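# Move the un-notched milled part to station B's infeed plate

## Task

Three vise stations stand along the track: A toward -y, B in the middle, C toward +y. Each station's outfeed tray holds two milled parts, six in all. Exactly one part has pocket long walls with no notch. Identify that part and set it down so it lies completely on station B's infeed plate. Its pocket may face up or down, and it must not rest on the plate's pins, though touching them is optional. The other five parts should stay roughly where they started, lying flat with the same side up. The result has to hold without the robot supporting it. Finally, open the gripper and move the arm away.

## Robot and tools

Robot: a single six-joint Doosan M1013 arm with a Robotiq 2F-140 two-finger gripper. It rides on a carriage along a floor rail. Rows move only the arm. The carriage has its own device, called rail.

Frames: the scene frame is fixed to the table. The table top is z = 0 and +z is up. The track runs along y at x = 0, and y = 0 is where the rail reads position_m 0. The table's edge is at x = 0.31 m. The arm base sits at x = 0, y about equal to position_m, z = 0.03 m, and faces +x. The gripper's own axes: the fingers point along its +z and close along its y. end_effector_position is the point between the pads when they are closed. Closed fingertips extend about 33 mm past that point, and open ones about 9 mm. While the fingers close, the tips travel roughly 24 mm further out, so leave that clearance above surfaces. Reported hand position can be slightly off, especially far from the base.

execute_actions(actions): a list of actions run in sequence. An empty list just returns state and images. Each action is an object that may hold rows, steps, until and rail.
- rows: up to 15 rows, one per control step (1/30 s). Each row is exactly 9 numbers in [-1, 1], in this order: dx, dy, dz, rx, ry, rz, position, force_limit, speed.
- dx, dy, dz, rx, ry, rz are an offset, not a pose. They are expressed in the gripper's own axes and measured from the gripper pose measured when the action began. For the first action of a call, that is the last pose reported. Every row refers to that same start, not to the row before it. Scale: 1.0 equals 0.6 m of travel or 180 degrees. rx, ry, rz form a single rotation vector.
- position is an absolute finger command. +1 is fully open (140 mm). The pads meet near -0.8. -1 closes until something blocks the fingers.
- force_limit runs from about 14 N at -1 through 60 N at 0 to 107 N at +1.
- speed sets how fast the finger gap changes: about 30 mm/s at -1, 140 at 0 and 250 at +1.
- Each control step, the target is clipped to within 70 mm and 16 degrees of the measured pose. Raise offsets gradually across rows, for example 0.01 more per row (6 mm per step), so a held part is not jerked loose.
- steps: 1 to 450, default 15, and at least the number of rows. After the last row the arm keeps heading for that row's target. Give long moves enough steps. If a move was cut short, send the remainder in the next action.
- until: ends the action early once every condition is true. A condition is {device: {field: value}}. Numbers need a comparison such as [">=", 0.5]; the operators are =, !=, <, <=, >, >=. {"all": {"status": "ended"}} waits until nothing reads moving. {"any": {"status": "ended"}} waits until some motion that was under way ends.
- rail: {"position_m": absolute target in metres, -2 to 2; "speed_m_s": 0.01 to 1, starts at 1 and stays as last set} or {"stop": true}. After sending it, wait with {"steps": n, "until": {"rail": {"position_status": ["!=", "moving"]}}}. Let the carriage arrive before you aim the gripper at scene points. Any bad value or unknown name rejects the whole call.

Results: end_effector_position (m) and end_effector_quat_wxyz in the scene frame, plus velocities. Joint positions and velocities are listed as rail, waist, shoulder, elbow, forearm roll, wrist pitch, wrist roll. Hand target is the pose the controller is now driving toward. object_status: 0 moving, 1 blocked while opening, 2 blocked while closing (a grip), 3 reached the command or pads met (a thin item may still be held). position_measured is in counts, 3 fully open to 230 pads touching, and is not linear. To grip, send -1 and confirm status 2. To squeeze harder while gripping, raise force_limit and change position slightly, for example to -0.98. Rail fields: position_m, position_status (moving, done, contact_stop, time_out, stopped, stopped_with_arm) and position_answer (taken or not_taken; if not_taken, resend). pose unreachable means the clearance check altered or blocked the command. The arm then rests, but the call continues. After stopped_with_arm, send rows the arm can follow, then resend position_m.

zoom_image(camera, region): a closer look at part of the latest cam_wrist image (896x504). region is [x0, y0, x1, y1] in pixels from the top-left corner, at most 504 by 504. Use it to inspect pocket walls for notches.

read_manual(section): returns only licence texts.

finished_scene(scene): pass the current scene number to close it. It cannot be undone. Use it only after the part rests on its own and the gripper is open and clear.

Hazards: joint torque at a load limit, or an outside force of 144 N, stops the arm for 10 s and drops the rest of the call. The limits are waist and shoulder 312, elbow 147, wrist joints 41.4 N m. Long holding heats motors; watch for MOTOR HOT. A brief tug may act on a held part, and loose objects may get pushed. Never push or drop anything off the table. Avoid slams, hard presses and drops. The robot keeps its last command while you are thinking, and the rail may still be moving.

Each tool is called by a JSON object that holds its "name" and its "arguments".

## Session

I'll start by checking the current state.

{"name": "execute_actions", "arguments": {"actions": []}}

Scene clock: 0.00 s.
end_effector_position=(+0.7048, -0.8138, +0.2917) position_measured=3 object_status=3 end_effector_quat_wxyz=(+0.062, -0.333, +0.640, +0.689) end_effector_velocity=(+0.000, +0.000, +0.000) end_effector_angular_velocity=(+0.000, +0.000, +0.000)
Joint positions: [-1.059 -0.116  0.698  1.554  1.202  1.929  3.384]
Joint velocities: [0. 0. 0. 0. 0. 0. 0.]
Hand target: +0.705, -0.814, +0.292; +0.062, -0.333, +0.640, +0.689
rail: position_m=-1.059 position_m_goal=-1.059 speed_m_s=1.00 position_status=done position_answer=taken refusals=0

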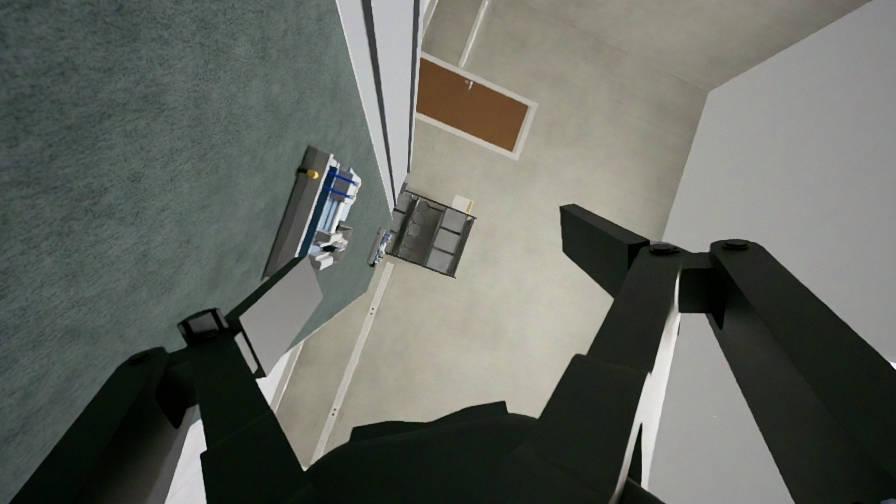

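{"name": "execute_actions", "arguments": {"actions": [{"rows": [[-0.001,0.02,-0.013,0.025,0.002,0.012,1,0,0],[-0.002,0.05,-0.033,0.06,0.005,0.03,1,0,0],[-0.003,0.09,-0.06,0.11,0.01,0.055,1,0,0],[-0.004,0.14,-0.095,0.18,0.016,0.087,1,0,0],[-0.005,0.2,-0.135,0.25,0.023,0.12,1,0,0],[-0.007,0.27,-0.18,0.34,0.03,0.165,1,0,0],[-0.009,0.33,-0.225,0.42,0.038,0.2,1,0,0],[-0.0103,0.391,-0.2655,0.5005,0.0451,0.2419,1,0,0]], "steps": 90}]}}

Scene clock: 28.50 s.
end_effector_position=(+0.6506, -0.9992, +0.4993) position_measured=3 object_status=3 end_effector_quat_wxyz=(-0.001, -0.001, +1.000, -0.000) end_effector_velocity=(-0.000, +0.000, +0.000) end_effector_angular_velocity=(+0.000, -0.000, +0.000)
Joint positions: [-1.059  0.039  0.154  1.351 -0.     1.638  4.748]
Joint velocities: [ 0.  0. -0.  0. -0. -0. -0.]
Hand target: +0.651, -0.999, +0.499; -0.001, -0.001, +1.000, -0.000
Off the commanded pose: 0.001 m, 0 deg.
rail: position_m=-1.059 position_m_goal=-1.059 speed_m_s=1.00 position_status=done position_answer=taken refusals=0
camera_calibration (this result's frames):
cam_wrist: T_world_to_cam=[[0.195105, 0.980615, 0.0181449, 0.841826], [0.921203, -0.189571, 0.339775, -0.95457], [0.336628, -0.0495767, -0.940332, 0.372972], [0, 0, 0, 1]] pos_world=[0.589556, -0.987975, 0.659782]

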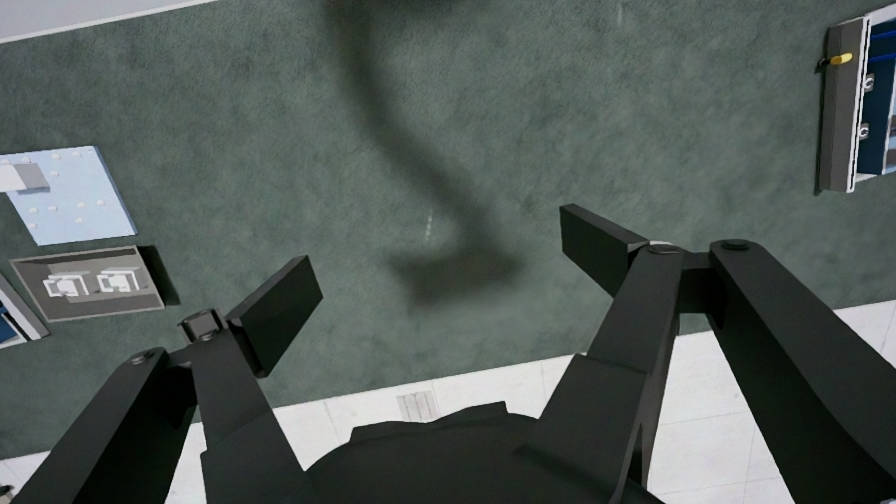

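{"name": "zoom_image", "arguments": {"camera": "cam_wrist", "region": [0, 130, 200, 350]}}

Region (0, 130, 200, 350) of cam_wrist's 896x504 image, scaled by 2.291, with more detail than that image has; it fills the left 458 columns of this view, and the rest is white.

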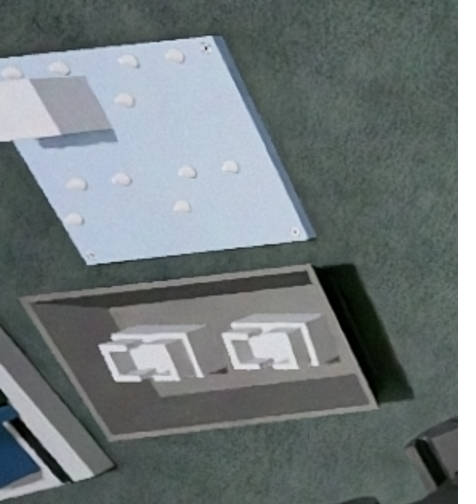

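{"name": "zoom_image", "arguments": {"camera": "cam_wrist", "region": [30, 255, 160, 310]}}

Region (30, 255, 160, 310) of cam_wrist's 896x504 image, scaled by 3.877, with more detail than that image has; it fills the top 213 rows of this view, and the rest is white.

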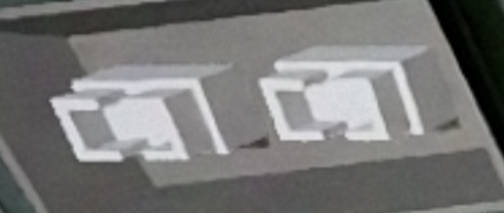

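{"name": "execute_actions", "arguments": {"actions": [{"rail": {"position_m": 0.05, "speed_m_s": 1.0}, "rows": [[-0.01,0,0.01,0,0,0,1,0,0],[-0.02,0,0.02,0,0,0,1,0,0],[-0.035,0,0.035,0,0,0,1,0,0],[-0.05,0,0.05,0,0,0,1,0,0],[-0.065,0,0.065,0,0,0,1,0,0],[-0.08,0,0.08,0,0,0,1,0,0],[-0.095,0,0.095,0,0,0,1,0,0],[-0.11,0,0.11,0,0,0,1,0,0],[-0.125,0,0.125,0,0,0,1,0,0],[-0.14,0,0.14,0,0,0,1,0,0],[-0.152,0,0.152,0,0,0,1,0,0],[-0.16,0,0.16,0,0,0,1,0,0],[-0.167,0,0.167,0,0,0,1,0,0]], "steps": 150, "until": {"rail": {"position_status": ["!=", "moving"]}}}, {"steps": 6}]}}

Scene clock: 41.80 s.
end_effector_position=(+0.7506, +0.1096, +0.3988) position_measured=3 object_status=3 end_effector_quat_wxyz=(-0.001, -0.001, +1.000, -0.000) end_effector_velocity=(-0.000, -0.000, +0.000) end_effector_angular_velocity=(-0.000, -0.000, -0.000)
Joint positions: [ 0.05   0.033  0.32   1.321 -0.     1.502  4.743]
Joint velocities: [-0.  0. -0.  0. -0.  0.  0.]
Hand target: +0.751, +0.110, +0.399; -0.001, -0.001, +1.000, -0.000
Off the commanded pose: 0.000 m, 0 deg.
rail: position_m=0.050 position_m_goal=0.050 speed_m_s=1.00 position_status=done position_answer=taken refusals=0
camera_calibration (this result's frames):
cam_wrist: T_world_to_cam=[[0.195323, 0.980572, 0.0181071, -0.263234], [0.921161, -0.189763, 0.339782, -0.802273], [0.336617, -0.0496877, -0.94033, 0.299867], [0, 0, 0, 1]] pos_world=[0.689498, 0.120778, 0.559338]

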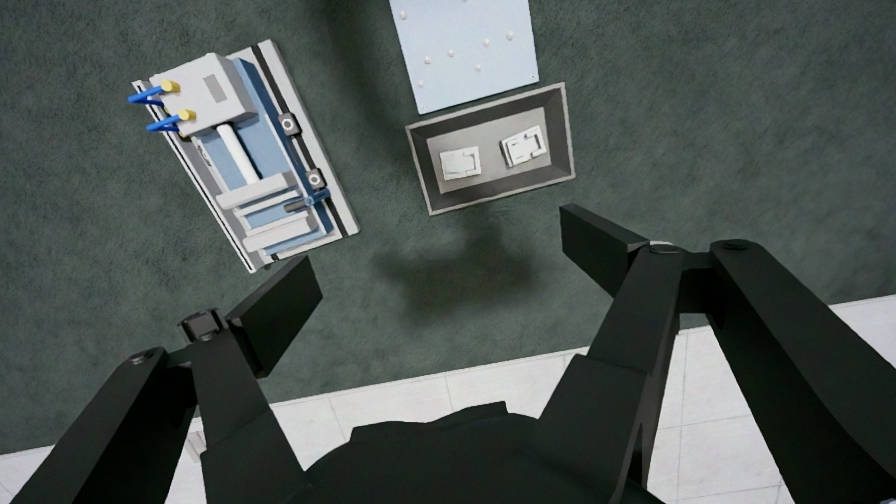

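{"name": "zoom_image", "arguments": {"camera": "cam_wrist", "region": [400, 80, 580, 220]}}

Region (400, 80, 580, 220) of cam_wrist's 896x504 image, scaled by 2.800, with more detail than that image has.

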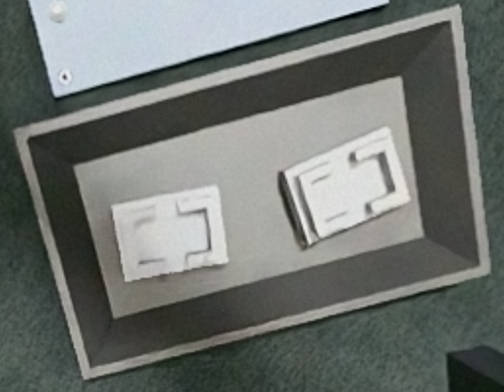

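{"name": "execute_actions", "arguments": {"actions": [{"rail": {"position_m": 1.9, "speed_m_s": 1.0}, "steps": 150, "until": {"rail": {"position_status": ["!=", "moving"]}}}, {"steps": 6}]}}

Scene clock: 49.27 s.
end_effector_position=(+0.7506, +1.9597, +0.3988) position_measured=3 object_status=3 end_effector_quat_wxyz=(-0.001, -0.001, +1.000, -0.000) end_effector_velocity=(+0.000, -0.000, -0.000) end_effector_angular_velocity=(-0.000, +0.000, -0.000)
Joint positions: [ 1.9    0.033  0.32   1.321 -0.     1.502  4.743]
Joint velocities: [-0. -0.  0. -0. -0.  0.  0.]
Hand target: +0.751, +1.960, +0.399; -0.001, -0.001, +1.000, -0.000
Off the commanded pose: 0.000 m, 0 deg.
rail: position_m=1.900 position_m_goal=1.900 speed_m_s=1.00 position_status=done position_answer=taken refusals=0
camera_calibration (this result's frames):
cam_wrist: T_world_to_cam=[[0.195215, 0.980592, 0.0181555, -2.07737], [0.921183, -0.189678, 0.339771, -0.451362], [0.336621, -0.0496039, -0.940333, 0.391631], [0, 0, 0, 1]] pos_world=[0.689489, 1.97087, 0.559339]

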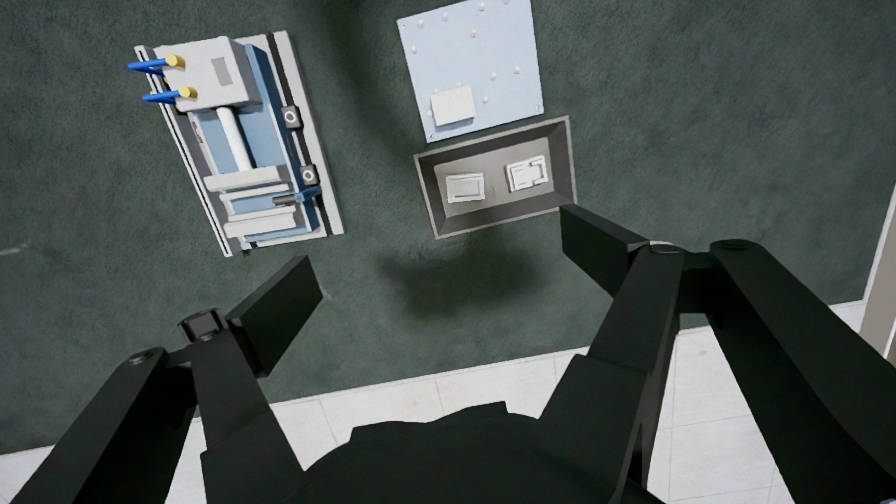

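{"name": "zoom_image", "arguments": {"camera": "cam_wrist", "region": [405, 105, 585, 245]}}

Region (405, 105, 585, 245) of cam_wrist's 896x504 image, scaled by 2.800, with more detail than that image has.

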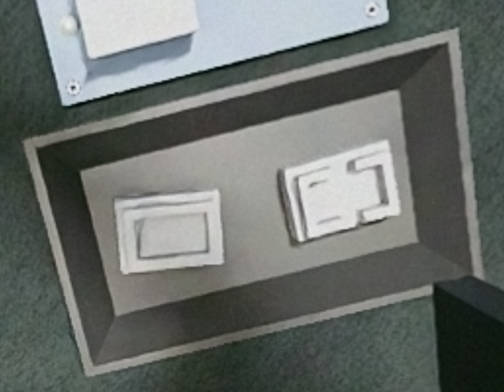

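{"name": "execute_actions", "arguments": {"actions": [{"rows": [[-0.002,0.002,0.01,0,0,-0.015,0.15,0,0],[-0.004,0.005,0.025,0,0,-0.04,0.15,0,0],[-0.007,0.008,0.045,0,0,-0.07,0.15,0,0],[-0.011,0.012,0.07,0,0,-0.1,0.15,0,0],[-0.015,0.017,0.095,0,0,-0.135,0.15,0,0],[-0.019,0.022,0.12,0,0,-0.17,0.15,0,0],[-0.023,0.026,0.148,0,0,-0.205,0.15,0,0],[-0.027,0.031,0.175,0,0,-0.245,0.15,0,0],[-0.032,0.036,0.203,0,0,-0.285,0.15,0,0],[-0.036,0.041,0.23,0,0,-0.32,0.15,0,0],[-0.04,0.046,0.257,0,0,-0.36,0.15,0,0],[-0.044,0.05,0.28,0,0,-0.395,0.15,0,0],[-0.047,0.054,0.3,0,0,-0.425,0.15,0,0],[-0.05,0.057,0.318,0,0,-0.448,0.15,0,0],[-0.0517,0.0593,0.3313,0,0,-0.4628,0.15,0,0]], "steps": 50}]}}

Scene clock: 78.30 s.
end_effector_position=(+0.7810, +1.9950, +0.2000) position_measured=110 object_status=3 end_effector_quat_wxyz=(-0.001, -0.666, +0.746, +0.000) end_effector_velocity=(+0.000, -0.000, -0.000) end_effector_angular_velocity=(-0.000, +0.000, -0.000)
Joint positions: [ 1.9    0.077  0.447  1.507 -0.     1.19   3.333]
Joint velocities: [ 0. -0.  0. -0. -0.  0. -0.]
Hand target: +0.781, +1.995, +0.200; -0.001, -0.666, +0.746, +0.000
Off the commanded pose: 0.000 m, 0 deg.
rail: position_m=1.900 position_m_goal=1.900 speed_m_s=1.00 position_status=done position_answer=taken refusals=0
camera_calibration (this result's frames):
cam_wrist: T_world_to_cam=[[-0.951066, 0.308297, 0.020636, 0.121629], [0.296614, 0.892231, 0.340506, -2.07592], [0.086565, 0.329965, -0.940016, -0.365883], [0, 0, 0, 1]] pos_world=[0.763097, 1.93543, 0.360419]

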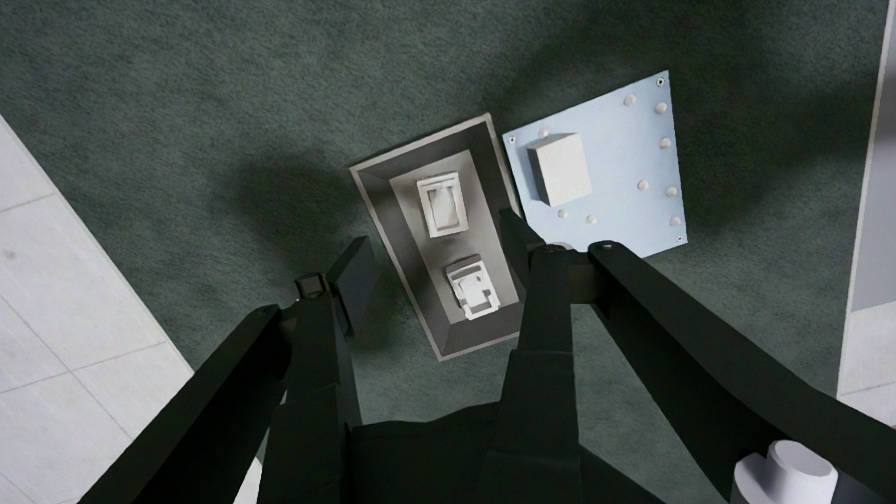

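{"name": "zoom_image", "arguments": {"camera": "cam_wrist", "region": [340, 110, 540, 330]}}

Region (340, 110, 540, 330) of cam_wrist's 896x504 image, scaled by 2.291, with more detail than that image has; it fills the left 458 columns of this view, and the rest is white.

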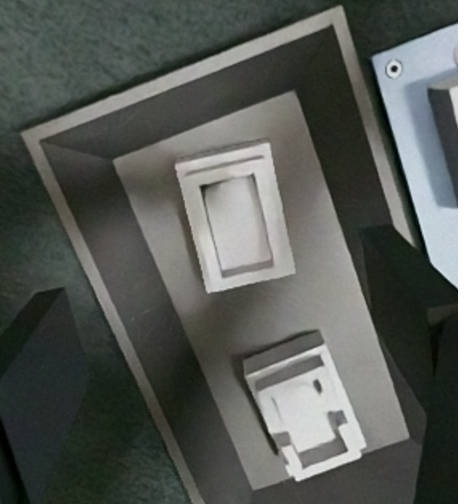

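{"name": "execute_actions", "arguments": {"actions": [{"rows": [[-0.001,0,0.006,0,0,0,-0.05,0,0],[-0.002,0.001,0.015,0,0,-0.001,-0.05,0,0],[-0.003,0.001,0.027,0,0,-0.001,-0.05,0,0],[-0.004,0.001,0.04,0,0,-0.002,-0.05,0,0],[-0.005,0.002,0.055,0,0,-0.002,-0.05,0,0],[-0.006,0.002,0.07,0,0,-0.003,-0.05,0,0],[-0.008,0.003,0.085,0,0,-0.003,-0.05,0,0],[-0.009,0.003,0.1,0,0,-0.004,-0.05,0,0],[-0.01,0.003,0.115,0,0,-0.004,-0.05,0,0],[-0.011,0.004,0.13,0,0,-0.005,-0.05,0,0],[-0.012,0.004,0.142,0,0,-0.005,-0.05,0,0],[-0.013,0.005,0.153,0,0,-0.006,-0.05,0,0],[-0.014,0.005,0.161,0,0,-0.006,-0.05,0,0],[-0.0145,0.005,0.1667,0,0,-0.006,-0.05,0,0]], "steps": 30}]}}

Scene clock: 102.63 s.
end_effector_position=(+0.7787, +2.0039, +0.0999) position_measured=135 object_status=3 end_effector_quat_wxyz=(-0.001, -0.673, +0.740, +0.001) end_effector_velocity=(+0.000, -0.000, +0.000) end_effector_angular_velocity=(-0.000, -0.000, +0.000)
Joint positions: [ 1.9    0.089  0.518  1.596 -0.     1.03   3.326]
Joint velocities: [ 0. -0.  0. -0. -0. -0.  0.]
Hand target: +0.779, +2.004, +0.100; -0.001, -0.673, +0.740, +0.000
Off the commanded pose: 0.000 m, 0 deg.
rail: position_m=1.900 position_m_goal=1.900 speed_m_s=1.00 position_status=done position_answer=taken refusals=0
camera_calibration (this result's frames):
cam_wrist: T_world_to_cam=[[-0.956691, 0.290364, 0.0207625, 0.159091], [0.279833, 0.897648, 0.340471, -2.04689], [0.0802233, 0.331536, -0.940026, -0.460917], [0, 0, 0, 1]] pos_world=[0.761965, 1.944, 0.260329]

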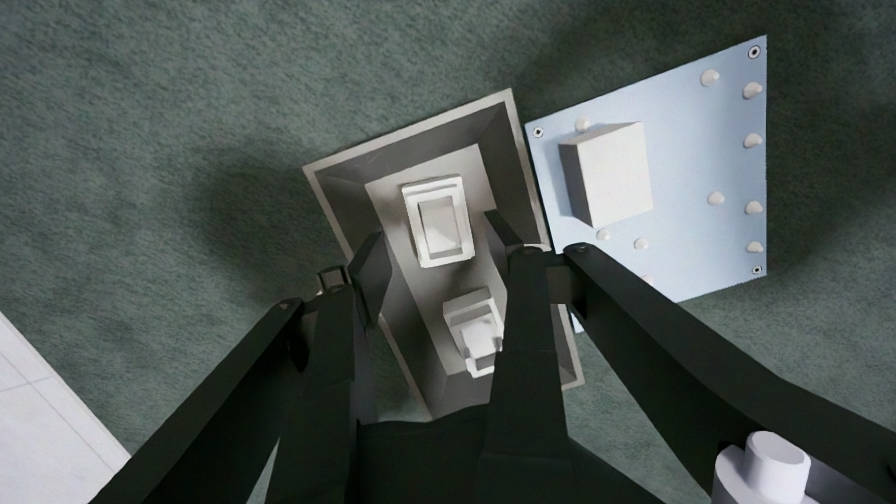

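{"name": "zoom_image", "arguments": {"camera": "cam_wrist", "region": [340, 140, 540, 340]}}

Region (340, 140, 540, 340) of cam_wrist's 896x504 image, scaled by 2.520, with more detail than that image has.

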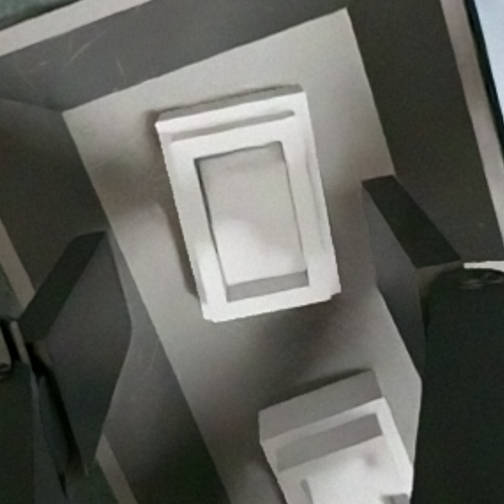

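{"name": "execute_actions", "arguments": {"actions": [{"rows": [[-0.001,0.001,0.004,0,0,0,-0.05,0,0],[-0.002,0.001,0.01,0,0,0,-0.05,0,0],[-0.003,0.002,0.018,0,0,0,-0.05,0,0],[-0.004,0.003,0.027,0,0,0,-0.05,0,0],[-0.005,0.0033,0.036,0,0,0,-0.05,0,0],[-0.005,0.0033,0.045,0,0,0,-0.05,0,0],[-0.005,0.0033,0.053,0,0,0,-0.05,0,0],[-0.005,0.0033,0.06,0,0,0,-0.05,0,0],[-0.005,0.0033,0.064,0,0,0,-0.05,0,0],[-0.005,0.0033,0.0667,0,0,0,-0.05,0,0]], "steps": 22}]}}

Scene clock: 122.40 s.
end_effector_position=(+0.7769, +2.0070, +0.0599) position_measured=135 object_status=3 end_effector_quat_wxyz=(-0.001, -0.673, +0.740, +0.000) end_effector_velocity=(-0.000, -0.000, -0.000) end_effector_angular_velocity=(-0.000, +0.000, -0.000)
Joint positions: [ 1.9    0.093  0.551  1.625 -0.     0.967  3.33 ]
Joint velocities: [ 0. -0.  0.  0.  0. -0.  0.]
Hand target: +0.777, +2.007, +0.060; -0.001, -0.673, +0.740, +0.001
Off the commanded pose: 0.000 m, 0 deg.
rail: position_m=1.900 position_m_goal=1.900 speed_m_s=1.00 position_status=done position_answer=taken refusals=0
camera_calibration (this result's frames):
cam_wrist: T_world_to_cam=[[-0.956691, 0.290367, 0.0207121, 0.157316], [0.27982, 0.897657, 0.340459, -2.0356], [0.0802655, 0.33151, -0.940031, -0.499386], [0, 0, 0, 1]] pos_world=[0.760188, 1.94714, 0.220342]

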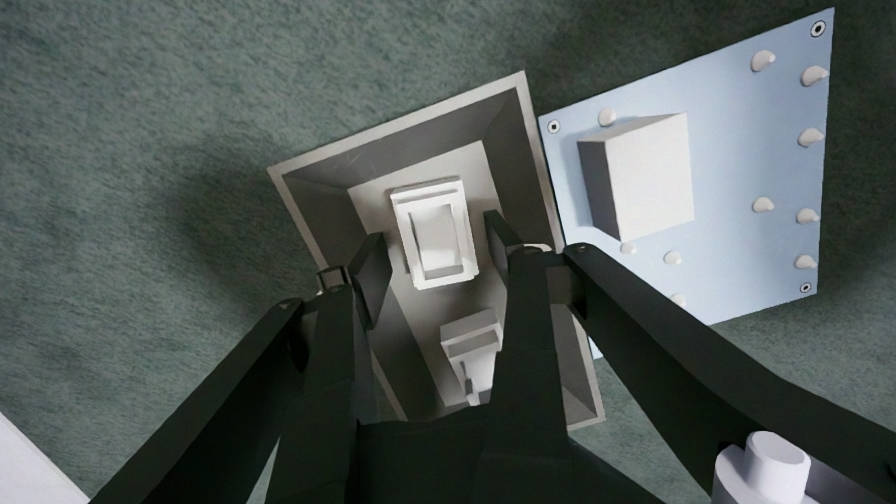

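{"name": "zoom_image", "arguments": {"camera": "cam_wrist", "region": [330, 130, 540, 340]}}

Region (330, 130, 540, 340) of cam_wrist's 896x504 image, scaled by 2.400, with more detail than that image has.

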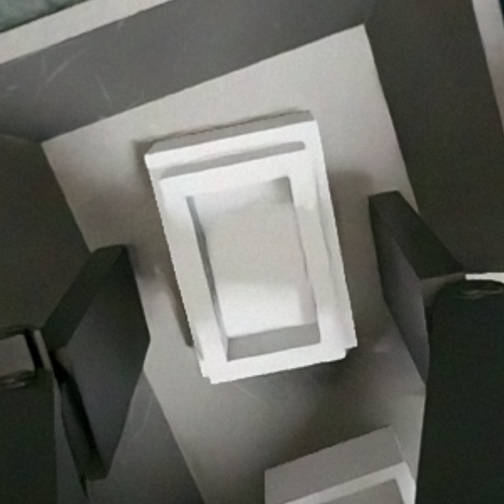

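{"name": "execute_actions", "arguments": {"actions": [{"rows": [[0,0,0,0,0,0,-0.14,0,-0.5],[0,0,0,0,0,0,-0.14,0,-0.5],[0,0,0,0,0,0,-0.14,0,-0.5],[0,0,0.002,0,0,0,-0.14,0,-0.5],[0,0,0.005,0,0,0,-0.14,0,-0.5],[0,0,0.008,0,0,0,-0.14,0,-0.5],[0,0,0.011,0,0,0,-0.14,0,-0.5],[0,0,0.014,0,0,0,-0.14,0,-0.5],[0,0,0.017,0,0,0,-0.14,0,-0.5],[0,0,0.02,0,0,0,-0.14,0,-0.5]], "steps": 20}]}}

Scene clock: 142.83 s.
end_effector_position=(+0.7769, +2.0070, +0.0478) position_measured=146 object_status=3 end_effector_quat_wxyz=(-0.001, -0.673, +0.740, +0.001) end_effector_velocity=(-0.000, +0.000, +0.000) end_effector_angular_velocity=(-0.000, -0.000, -0.000)
Joint positions: [ 1.9    0.093  0.562  1.633 -0.     0.949  3.33 ]
Joint velocities: [ 0.  0. -0.  0.  0.  0.  0.]
Hand target: +0.777, +2.007, +0.048; -0.001, -0.673, +0.740, +0.000
Off the commanded pose: 0.000 m, 0 deg.
rail: position_m=1.900 position_m_goal=1.900 speed_m_s=1.00 position_status=done position_answer=taken refusals=0
camera_calibration (this result's frames):
cam_wrist: T_world_to_cam=[[-0.956688, 0.290368, 0.0208541, 0.157471], [0.279873, 0.89766, 0.340407, -2.0315], [0.0801237, 0.3315, -0.940047, -0.510616], [0, 0, 0, 1]] pos_world=[0.760124, 1.94714, 0.20825]

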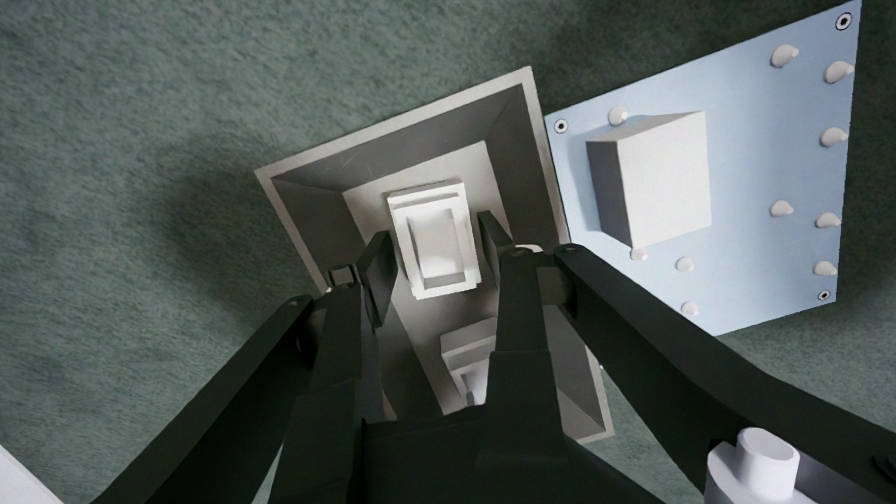

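{"name": "zoom_image", "arguments": {"camera": "cam_wrist", "region": [330, 130, 540, 340]}}

Region (330, 130, 540, 340) of cam_wrist's 896x504 image, scaled by 2.400, with more detail than that image has.

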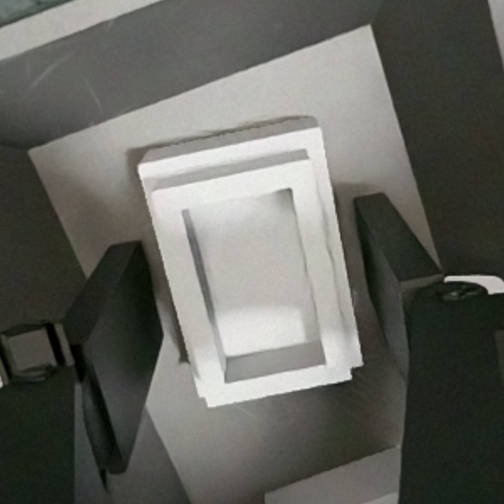

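{"name": "execute_actions", "arguments": {"actions": [{"rows": [[0,0,0.002,0,0,0,-0.14,0.4,-0.5],[0,0,0.004,0,0,0,-0.14,0.4,-0.5],[0,0,0.005,0,0,0,-0.14,0.4,-0.5],[0,0,0.005,0,0,0,-0.14,0.4,-0.5],[0,0,0.005,0,0,0,-0.14,0.4,-0.5],[0,0,0.005,0,0,0,-0.14,0.4,-0.5],[0,0,0.005,0,0,0,-1,0.4,-0.7]], "steps": 25}]}}

Scene clock: 158.20 s.
end_effector_position=(+0.7769, +2.0070, +0.0449) position_measured=172 object_status=2 end_effector_quat_wxyz=(-0.001, -0.673, +0.740, +0.001) end_effector_velocity=(-0.000, -0.000, +0.000) end_effector_angular_velocity=(-0.000, +0.000, -0.000)
Joint positions: [ 1.9    0.093  0.565  1.634 -0.     0.944  3.33 ]
Joint velocities: [ 0.  0. -0. -0. -0.  0.  0.]
Hand target: +0.777, +2.007, +0.045; -0.001, -0.673, +0.740, +0.001
Off the commanded pose: 0.000 m, 0 deg.
rail: position_m=1.900 position_m_goal=1.900 speed_m_s=1.00 position_status=done position_answer=taken refusals=0
camera_calibration (this result's frames):
cam_wrist: T_world_to_cam=[[-0.956687, 0.290378, 0.0207637, 0.157531], [0.279849, 0.897654, 0.340444, -2.03046], [0.0802188, 0.331509, -0.940036, -0.513475], [0, 0, 0, 1]] pos_world=[0.760121, 1.94713, 0.205303]

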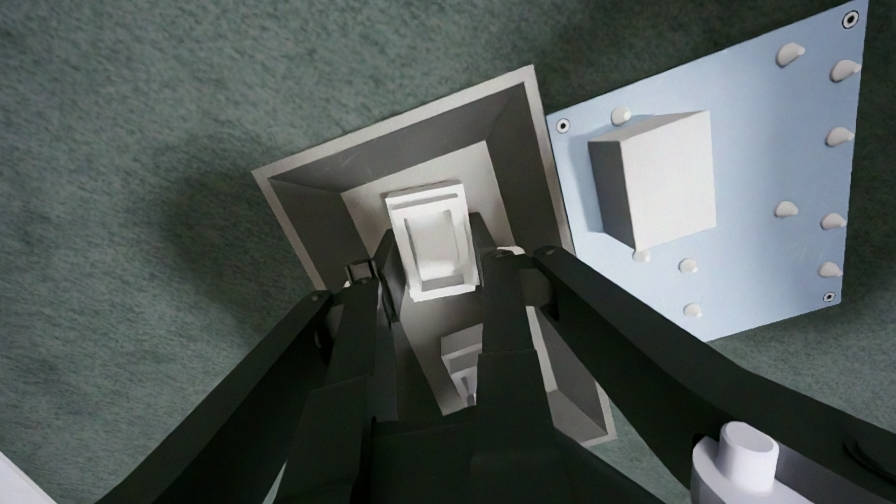

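{"name": "zoom_image", "arguments": {"camera": "cam_wrist", "region": [350, 160, 520, 330]}}

Region (350, 160, 520, 330) of cam_wrist's 896x504 image, scaled by 2.965, with more detail than that image has.

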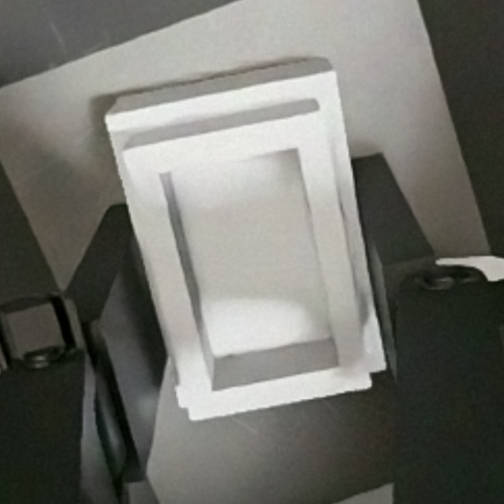

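{"name": "execute_actions", "arguments": {"actions": [{"rows": [[0,0,-0.003,0,0,0,-1,0.4,-0.7],[0,0,-0.008,0,0,0,-1,0.4,-0.7],[0,0,-0.016,0,0,0,-1,0.4,-0.7],[0,0,-0.027,0,0,0,-1,0.4,-0.7],[0,0,-0.041,0,0,0,-1,0.4,-0.7],[0,0,-0.058,0,0,0,-1,0.4,-0.7],[0,0,-0.078,0,0,0,-1,0.4,-0.7],[0,0,-0.1,0,0,0,-1,0.4,-0.7],[0,0,-0.123,0,0,0,-1,0.4,-0.7],[0,0,-0.147,0,0,0,-1,0.4,-0.7],[0,0,-0.171,0,0,0,-1,0.4,-0.7],[0,0,-0.195,0,0,0,-1,0.4,-0.7],[0,0,-0.218,0,0,0,-1,0.4,-0.7],[0,0,-0.24,0,0,0,-1,0.4,-0.7],[0,0,-0.26,0,0,0,-1,0.4,-0.7]], "steps": 24}]}}

Scene clock: 199.67 s.
end_effector_position=(+0.7773, +2.0072, +0.2009) position_measured=172 object_status=2 end_effector_quat_wxyz=(-0.001, -0.673, +0.740, +0.000) end_effector_velocity=(+0.001, +0.000, +0.000) end_effector_angular_velocity=(+0.000, -0.000, -0.000)
Joint positions: [ 1.9    0.093  0.444  1.511 -0.     1.19   3.33 ]
Joint velocities: [ 0.     0.     0.001 -0.001  0.     0.     0.   ]
Hand target: +0.777, +2.007, +0.201; -0.001, -0.673, +0.740, +0.001
Off the commanded pose: 0.000 m, 0 deg.
rail: position_m=1.900 position_m_goal=1.900 speed_m_s=1.00 position_status=done position_answer=taken refusals=0
camera_calibration (this result's frames):
cam_wrist: T_world_to_cam=[[-0.956707, 0.290314, 0.0207343, 0.154772], [0.279782, 0.897687, 0.340411, -2.08381], [0.080213, 0.331474, -0.940048, -0.36683], [0, 0, 0, 1]] pos_world=[0.76051, 1.94728, 0.361305]

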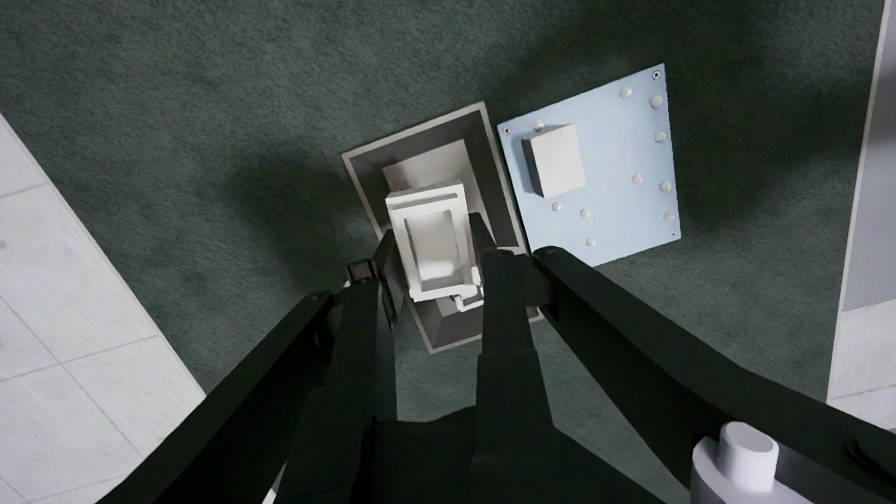

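{"name": "execute_actions", "arguments": {"actions": [{"rail": {"position_m": 0.15, "speed_m_s": 1.0}, "rows": [[0.001,0.005,-0.008,0,0,-0.001,-1,0.4,-0.7],[0.002,0.014,-0.02,0,0,-0.002,-1,0.4,-0.7],[0.003,0.028,-0.035,0,0,-0.004,-1,0.4,-0.7],[0.005,0.046,-0.052,0,0,-0.007,-1,0.4,-0.7],[0.007,0.068,-0.07,0,0,-0.01,-1,0.4,-0.7],[0.009,0.093,-0.087,0,0,-0.013,-1,0.4,-0.7],[0.012,0.12,-0.102,0,0,-0.017,-1,0.4,-0.7],[0.015,0.15,-0.114,0,0,-0.021,-1,0.4,-0.7],[0.018,0.18,-0.123,0,0,-0.025,-1,0.4,-0.7],[0.021,0.21,-0.129,0,0,-0.029,-1,0.4,-0.7],[0.024,0.24,-0.133,0,0,-0.033,-1,0.4,-0.7],[0.027,0.27,-0.133,0,0,-0.037,-1,0.4,-0.7],[0.029,0.298,-0.133,0,0,-0.041,-1,0.4,-0.7],[0.031,0.323,-0.133,0,0,-0.044,-1,0.4,-0.7],[0.033,0.343,-0.133,0,0,-0.047,-1,0.4,-0.7]], "steps": 150, "until": {"rail": {"position_status": ["!=", "moving"]}}}, {"steps": 6}]}}

Scene clock: 208.23 s.
end_effector_position=(+0.5707, +0.2573, +0.2812) position_measured=172 object_status=2 end_effector_quat_wxyz=(+0.001, +0.725, -0.688, -0.001) end_effector_velocity=(+0.000, +0.000, +0.000) end_effector_angular_velocity=(-0.000, -0.000, +0.000)
Joint positions: [ 0.15   0.127  0.086  1.825 -0.     1.233  3.216]
Joint velocities: [ 0.  0. -0.  0. -0.  0.  0.]
Hand target: +0.571, +0.257, +0.281; +0.001, +0.725, -0.688, -0.001
Off the commanded pose: 0.000 m, 0 deg.
rail: position_m=0.150 position_m_goal=0.150 speed_m_s=1.00 position_status=done position_answer=taken refusals=0
camera_calibration (this result's frames):
cam_wrist: T_world_to_cam=[[-0.989007, 0.146379, 0.0209341, 0.518892], [0.144706, 0.928979, 0.340675, -0.413544], [0.0304203, 0.339959, -0.939948, 0.331485], [0, 0, 0, 1]] pos_world=[0.562946, 0.195527, 0.4416]

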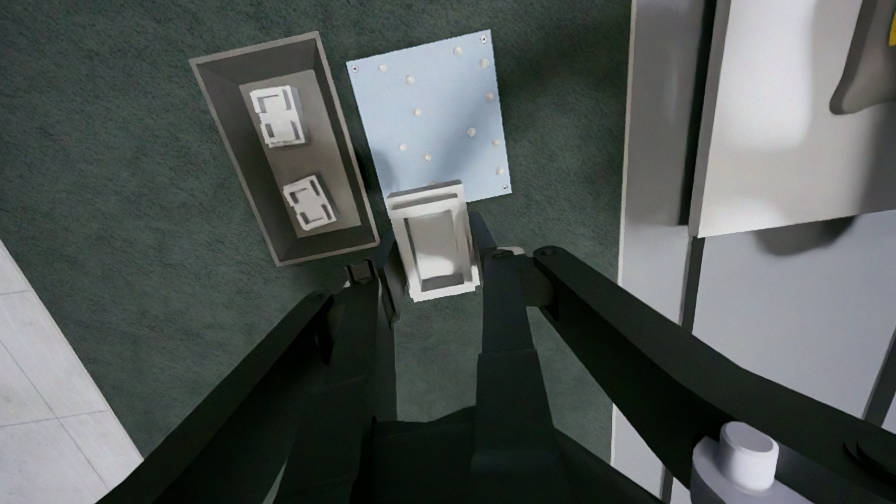

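{"name": "zoom_image", "arguments": {"camera": "cam_wrist", "region": [330, 20, 530, 220]}}

Region (330, 20, 530, 220) of cam_wrist's 896x504 image, scaled by 2.520, with more detail than that image has.

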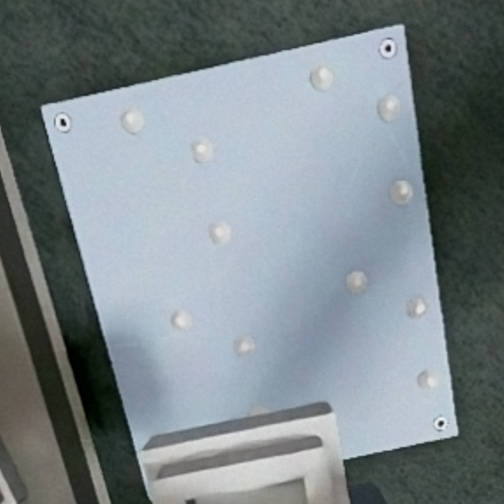

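{"name": "execute_actions", "arguments": {"actions": [{"rows": [[0.003,0.001,0.005,0,0,0,-1,0.4,-0.7],[0.009,0.004,0.015,0,0,0,-1,0.4,-0.7],[0.018,0.007,0.03,0,0,0,-1,0.4,-0.7],[0.03,0.012,0.05,0,0,0,-1,0.4,-0.7],[0.044,0.018,0.075,0,0,0,-1,0.4,-0.7],[0.06,0.024,0.102,0,0,0,-1,0.4,-0.7],[0.077,0.031,0.13,0,0,0,-1,0.4,-0.7],[0.094,0.038,0.16,0,0,0,-1,0.4,-0.7],[0.111,0.045,0.19,0,0,0,-1,0.4,-0.7],[0.127,0.051,0.218,0,0,0,-1,0.4,-0.7],[0.141,0.057,0.245,0,0,0,-1,0.4,-0.7],[0.153,0.062,0.27,0,0,0,-1,0.4,-0.7],[0.162,0.065,0.292,0,0,0,-1,0.4,-0.7],[0.168,0.068,0.308,0,0,0,-1,0.4,-0.7],[0.1709,0.069,0.3187,0,0,0,-1,0.4,-0.7]], "steps": 28}]}}

Scene clock: 226.50 s.
end_effector_position=(+0.5340, +0.1527, +0.0902) position_measured=172 object_status=2 end_effector_quat_wxyz=(+0.001, +0.725, -0.688, -0.001) end_effector_velocity=(-0.000, -0.000, -0.000) end_effector_angular_velocity=(+0.000, +0.000, -0.000)
Joint positions: [ 0.15  -0.059  0.185  2.108 -0.001  0.851  3.031]
Joint velocities: [ 0.    -0.     0.001  0.     0.    -0.    -0.   ]
Hand target: +0.534, +0.153, +0.090; +0.001, +0.725, -0.688, -0.001
Off the commanded pose: 0.000 m, 0 deg.
rail: position_m=0.150 position_m_goal=0.150 speed_m_s=1.00 position_status=done position_answer=taken refusals=0
camera_calibration (this result's frames):
cam_wrist: T_world_to_cam=[[-0.988999, 0.146452, 0.0207913, 0.501916], [0.144728, 0.928996, 0.340617, -0.246025], [0.0305692, 0.339879, -0.939972, 0.188607], [0, 0, 0, 1]] pos_world=[0.526236, 0.0909458, 0.25065]

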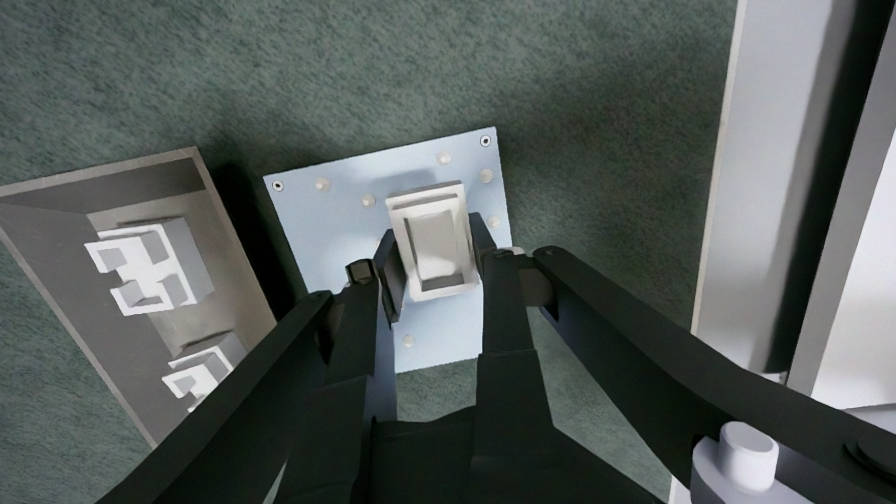

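{"name": "zoom_image", "arguments": {"camera": "cam_wrist", "region": [300, 120, 540, 360]}}

Region (300, 120, 540, 360) of cam_wrist's 896x504 image, scaled by 2.100, with more detail than that image has.

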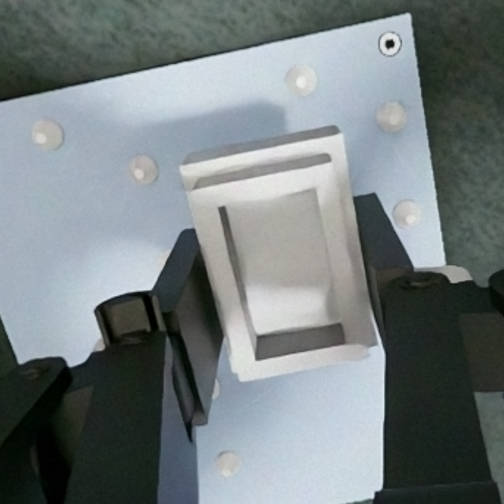

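{"name": "execute_actions", "arguments": {"actions": [{"rows": [[0,-0.001,0.003,0,0,0,-1,0.4,-0.7],[0,-0.002,0.008,0,0,0,-1,0.4,-0.7],[0,-0.003,0.015,0,0,0,-1,0.4,-0.7],[0,-0.003,0.023,0,0,0,-1,0.4,-0.7],[0,-0.003,0.031,0,0,0,-1,0.4,-0.7],[0,-0.003,0.039,0,0,0,-1,0.4,-0.7],[0,-0.003,0.046,0,0,0,-1,0.4,-0.7],[0,-0.003,0.051,0,0,0,-1,0.4,-0.7],[0,-0.003,0.055,0,0,0,-1,0.4,-0.7],[0,-0.003,0.057,0,0,0,-1,0.4,-0.7]], "steps": 20}]}}

Scene clock: 236.67 s.
end_effector_position=(+0.5357, +0.1528, +0.0560) position_measured=172 object_status=2 end_effector_quat_wxyz=(+0.001, +0.725, -0.688, -0.001) end_effector_velocity=(-0.000, +0.000, -0.000) end_effector_angular_velocity=(+0.000, +0.000, -0.000)
Joint positions: [ 0.15  -0.059  0.231  2.13  -0.001  0.782  3.031]
Joint velocities: [ 0.  0.  0.  0. -0. -0.  0.]
Hand target: +0.536, +0.153, +0.056; +0.001, +0.725, -0.688, -0.001
Off the commanded pose: 0.000 m, 0 deg.
rail: position_m=0.150 position_m_goal=0.150 speed_m_s=1.00 position_status=done position_answer=taken refusals=0
camera_calibration (this result's frames):
cam_wrist: T_world_to_cam=[[-0.988984, 0.146556, 0.0207745, 0.504288], [0.144817, 0.928957, 0.340685, -0.234752], [0.0306309, 0.33994, -0.939948, 0.156351], [0, 0, 0, 1]] pos_world=[0.52794, 0.0910186, 0.216462]

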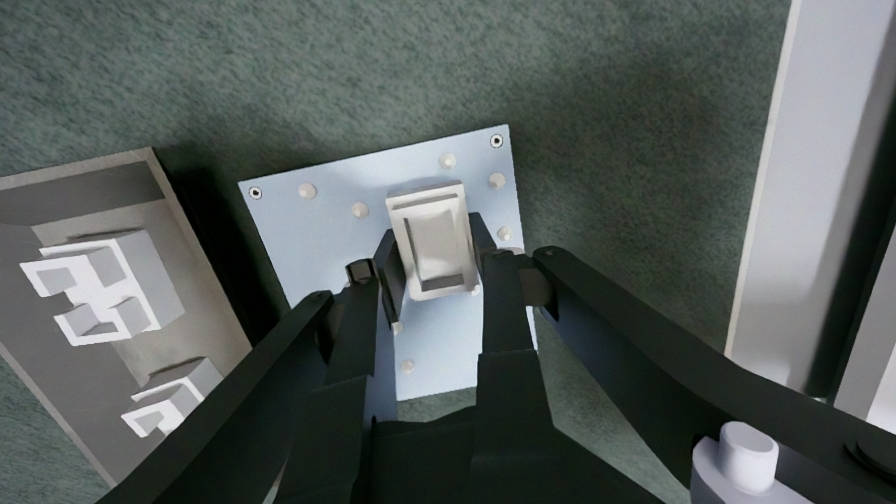

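{"name": "zoom_image", "arguments": {"camera": "cam_wrist", "region": [330, 130, 530, 330]}}

Region (330, 130, 530, 330) of cam_wrist's 896x504 image, scaled by 2.520, with more detail than that image has.

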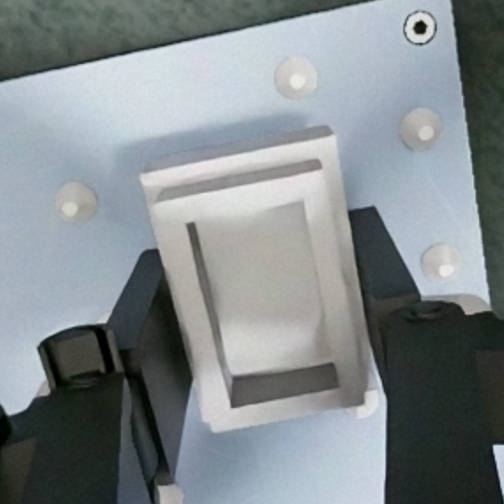

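{"name": "execute_actions", "arguments": {"actions": [{"rows": [[0,0,0.002,0,0,0,-1,0.4,-0.7],[0,0,0.004,0,0,0,-1,0.4,-0.7],[0,0,0.006,0,0,0,-1,0.4,-0.7],[0,0,0.008,0,0,0,-1,0.4,-0.7],[0,0,0.01,0,0,0,-1,0.4,-0.7]], "steps": 14}]}}

{"name": "zoom_image", "arguments": {"camera": "cam_wrist", "region": [330, 130, 530, 330]}}

Scene clock: 258.47 s.
end_effector_position=(+0.5357, +0.1528, +0.0500) position_measured=172 object_status=2 end_effector_quat_wxyz=(+0.001, +0.725, -0.688, -0.001) end_effector_velocity=(+0.000, -0.000, -0.000) end_effector_angular_velocity=(-0.000, -0.000, -0.000)
Joint positions: [ 0.15  -0.059  0.239  2.135 -0.001  0.77   3.031]
Joint velocities: [ 0. -0. -0. -0. -0. -0.  0.]
Hand target: +0.536, +0.153, +0.050; +0.001, +0.725, -0.688, -0.001
Off the commanded pose: 0.000 m, 0 deg.
rail: position_m=0.150 position_m_goal=0.150 speed_m_s=1.00 position_status=done position_answer=taken refusals=0
camera_calibration (this result's frames):
cam_wrist: T_world_to_cam=[[-0.988997, 0.146463, 0.0208105, 0.5044], [0.144745, 0.928997, 0.340608, -0.232644], [0.0305537, 0.339873, -0.939975, 0.150754], [0, 0, 0, 1]] pos_world=[0.527918, 0.0910125, 0.210449]

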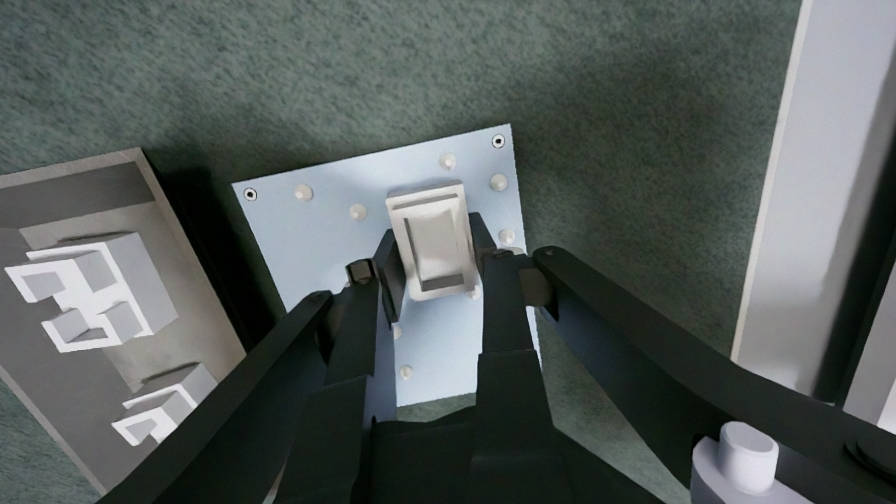

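Region (330, 130, 530, 330) of cam_wrist's 896x504 image, scaled by 2.520, with more detail than that image has.

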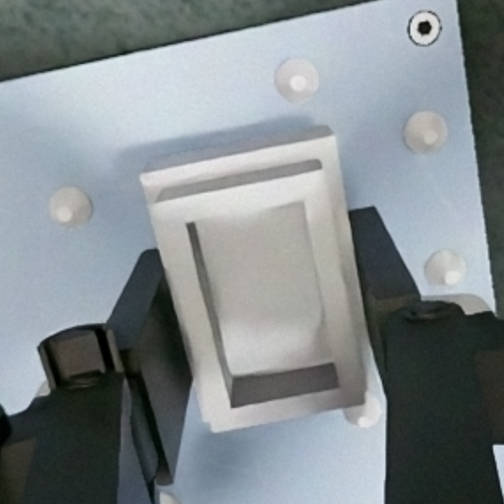

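{"name": "execute_actions", "arguments": {"actions": [{"rows": [[0,0,0.001,0,0,0,-1,0.4,-0.7],[0,0,0.002,0,0,0,-1,0.4,-0.7],[0,0,0.003,0,0,0,-1,0.4,-0.7]], "steps": 12}]}}

{"name": "zoom_image", "arguments": {"camera": "cam_wrist", "region": [330, 130, 530, 330]}}

Scene clock: 261.97 s.
end_effector_position=(+0.5357, +0.1528, +0.0483) position_measured=172 object_status=2 end_effector_quat_wxyz=(+0.001, +0.725, -0.688, -0.001) end_effector_velocity=(-0.000, +0.000, -0.000) end_effector_angular_velocity=(+0.000, +0.001, -0.000)
Joint positions: [ 0.15  -0.059  0.242  2.136 -0.001  0.766  3.031]
Joint velocities: [ 0.  0.  0.  0.  0. -0.  0.]
Hand target: +0.536, +0.153, +0.048; +0.001, +0.725, -0.688, -0.001
Off the commanded pose: 0.000 m, 0 deg.
rail: position_m=0.150 position_m_goal=0.150 speed_m_s=1.00 position_status=done position_answer=taken refusals=0
camera_calibration (this result's frames):
cam_wrist: T_world_to_cam=[[-0.988984, 0.146561, 0.0207493, 0.504429], [0.144813, 0.928958, 0.340686, -0.232091], [0.0306558, 0.339937, -0.939948, 0.149025], [0, 0, 0, 1]] pos_world=[0.527913, 0.0910146, 0.208679]

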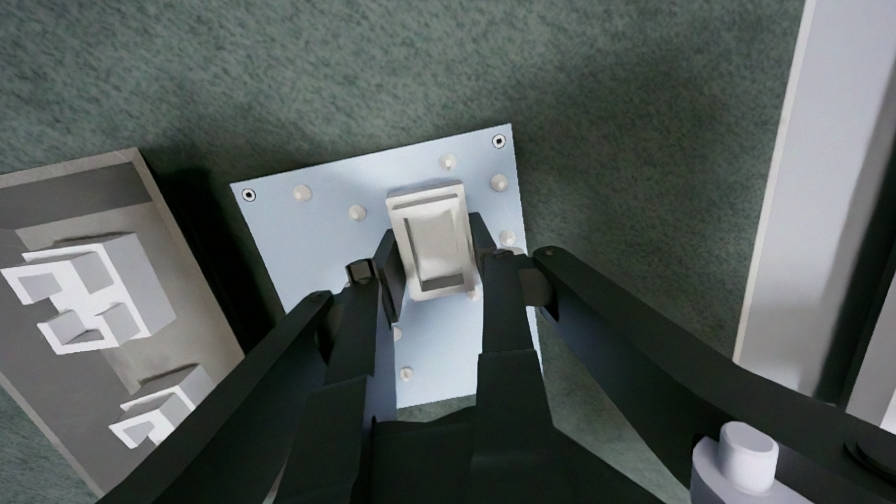

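Region (330, 130, 530, 330) of cam_wrist's 896x504 image, scaled by 2.520, with more detail than that image has.

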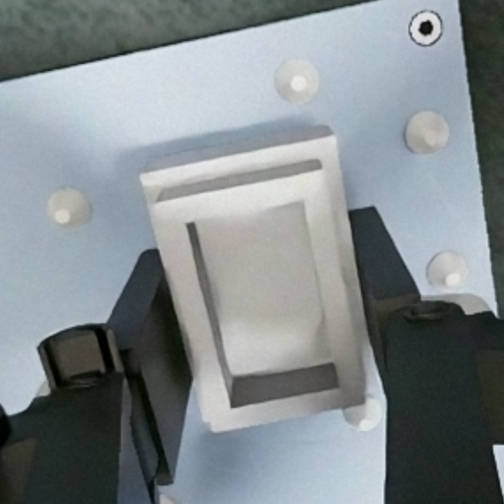

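{"name": "execute_actions", "arguments": {"actions": [{"rows": [[0,0,0.001,0,0,0,-1,0.4,-0.7],[0,0,0.002,0,0,0,-1,0.4,-0.7],[0,0,0.003,0,0,0,-1,0.4,-0.7]], "steps": 12}]}}

{"name": "zoom_image", "arguments": {"camera": "cam_wrist", "region": [330, 130, 530, 330]}}

Scene clock: 265.97 s.
end_effector_position=(+0.5357, +0.1528, +0.0464) position_measured=172 object_status=2 end_effector_quat_wxyz=(+0.001, +0.725, -0.688, -0.000) end_effector_velocity=(+0.000, -0.000, -0.000) end_effector_angular_velocity=(-0.000, -0.000, -0.000)
Joint positions: [ 0.15  -0.059  0.244  2.137 -0.001  0.762  3.031]
Joint velocities: [ 0. -0. -0.  0. -0. -0.  0.]
Hand target: +0.536, +0.153, +0.046; +0.001, +0.725, -0.688, -0.001
Off the commanded pose: 0.000 m, 0 deg.
rail: position_m=0.150 position_m_goal=0.150 speed_m_s=1.00 position_status=done position_answer=taken refusals=0
camera_calibration (this result's frames):
cam_wrist: T_world_to_cam=[[-0.988998, 0.146466, 0.0207704, 0.504472], [0.144734, 0.928996, 0.340614, -0.231419], [0.0305927, 0.339872, -0.939974, 0.147371], [0, 0, 0, 1]] pos_world=[0.527907, 0.0910116, 0.206872]

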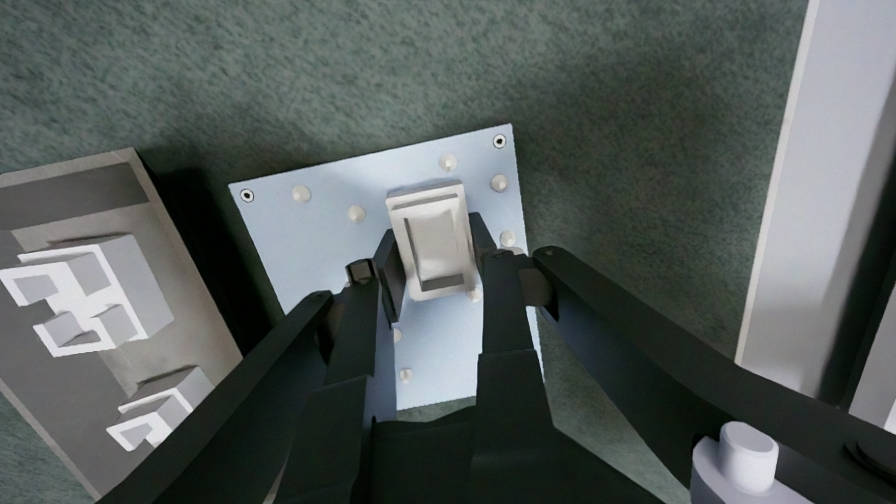

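Region (330, 130, 530, 330) of cam_wrist's 896x504 image, scaled by 2.520, with more detail than that image has.

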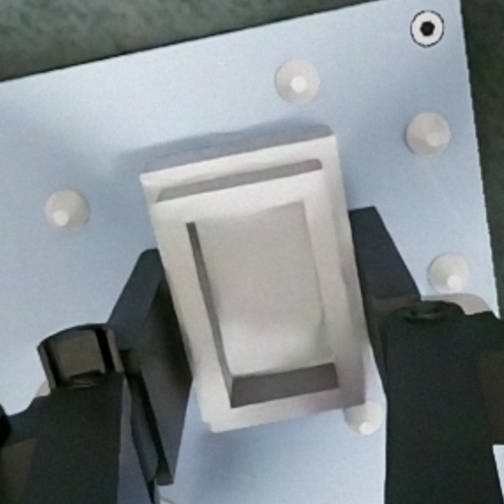

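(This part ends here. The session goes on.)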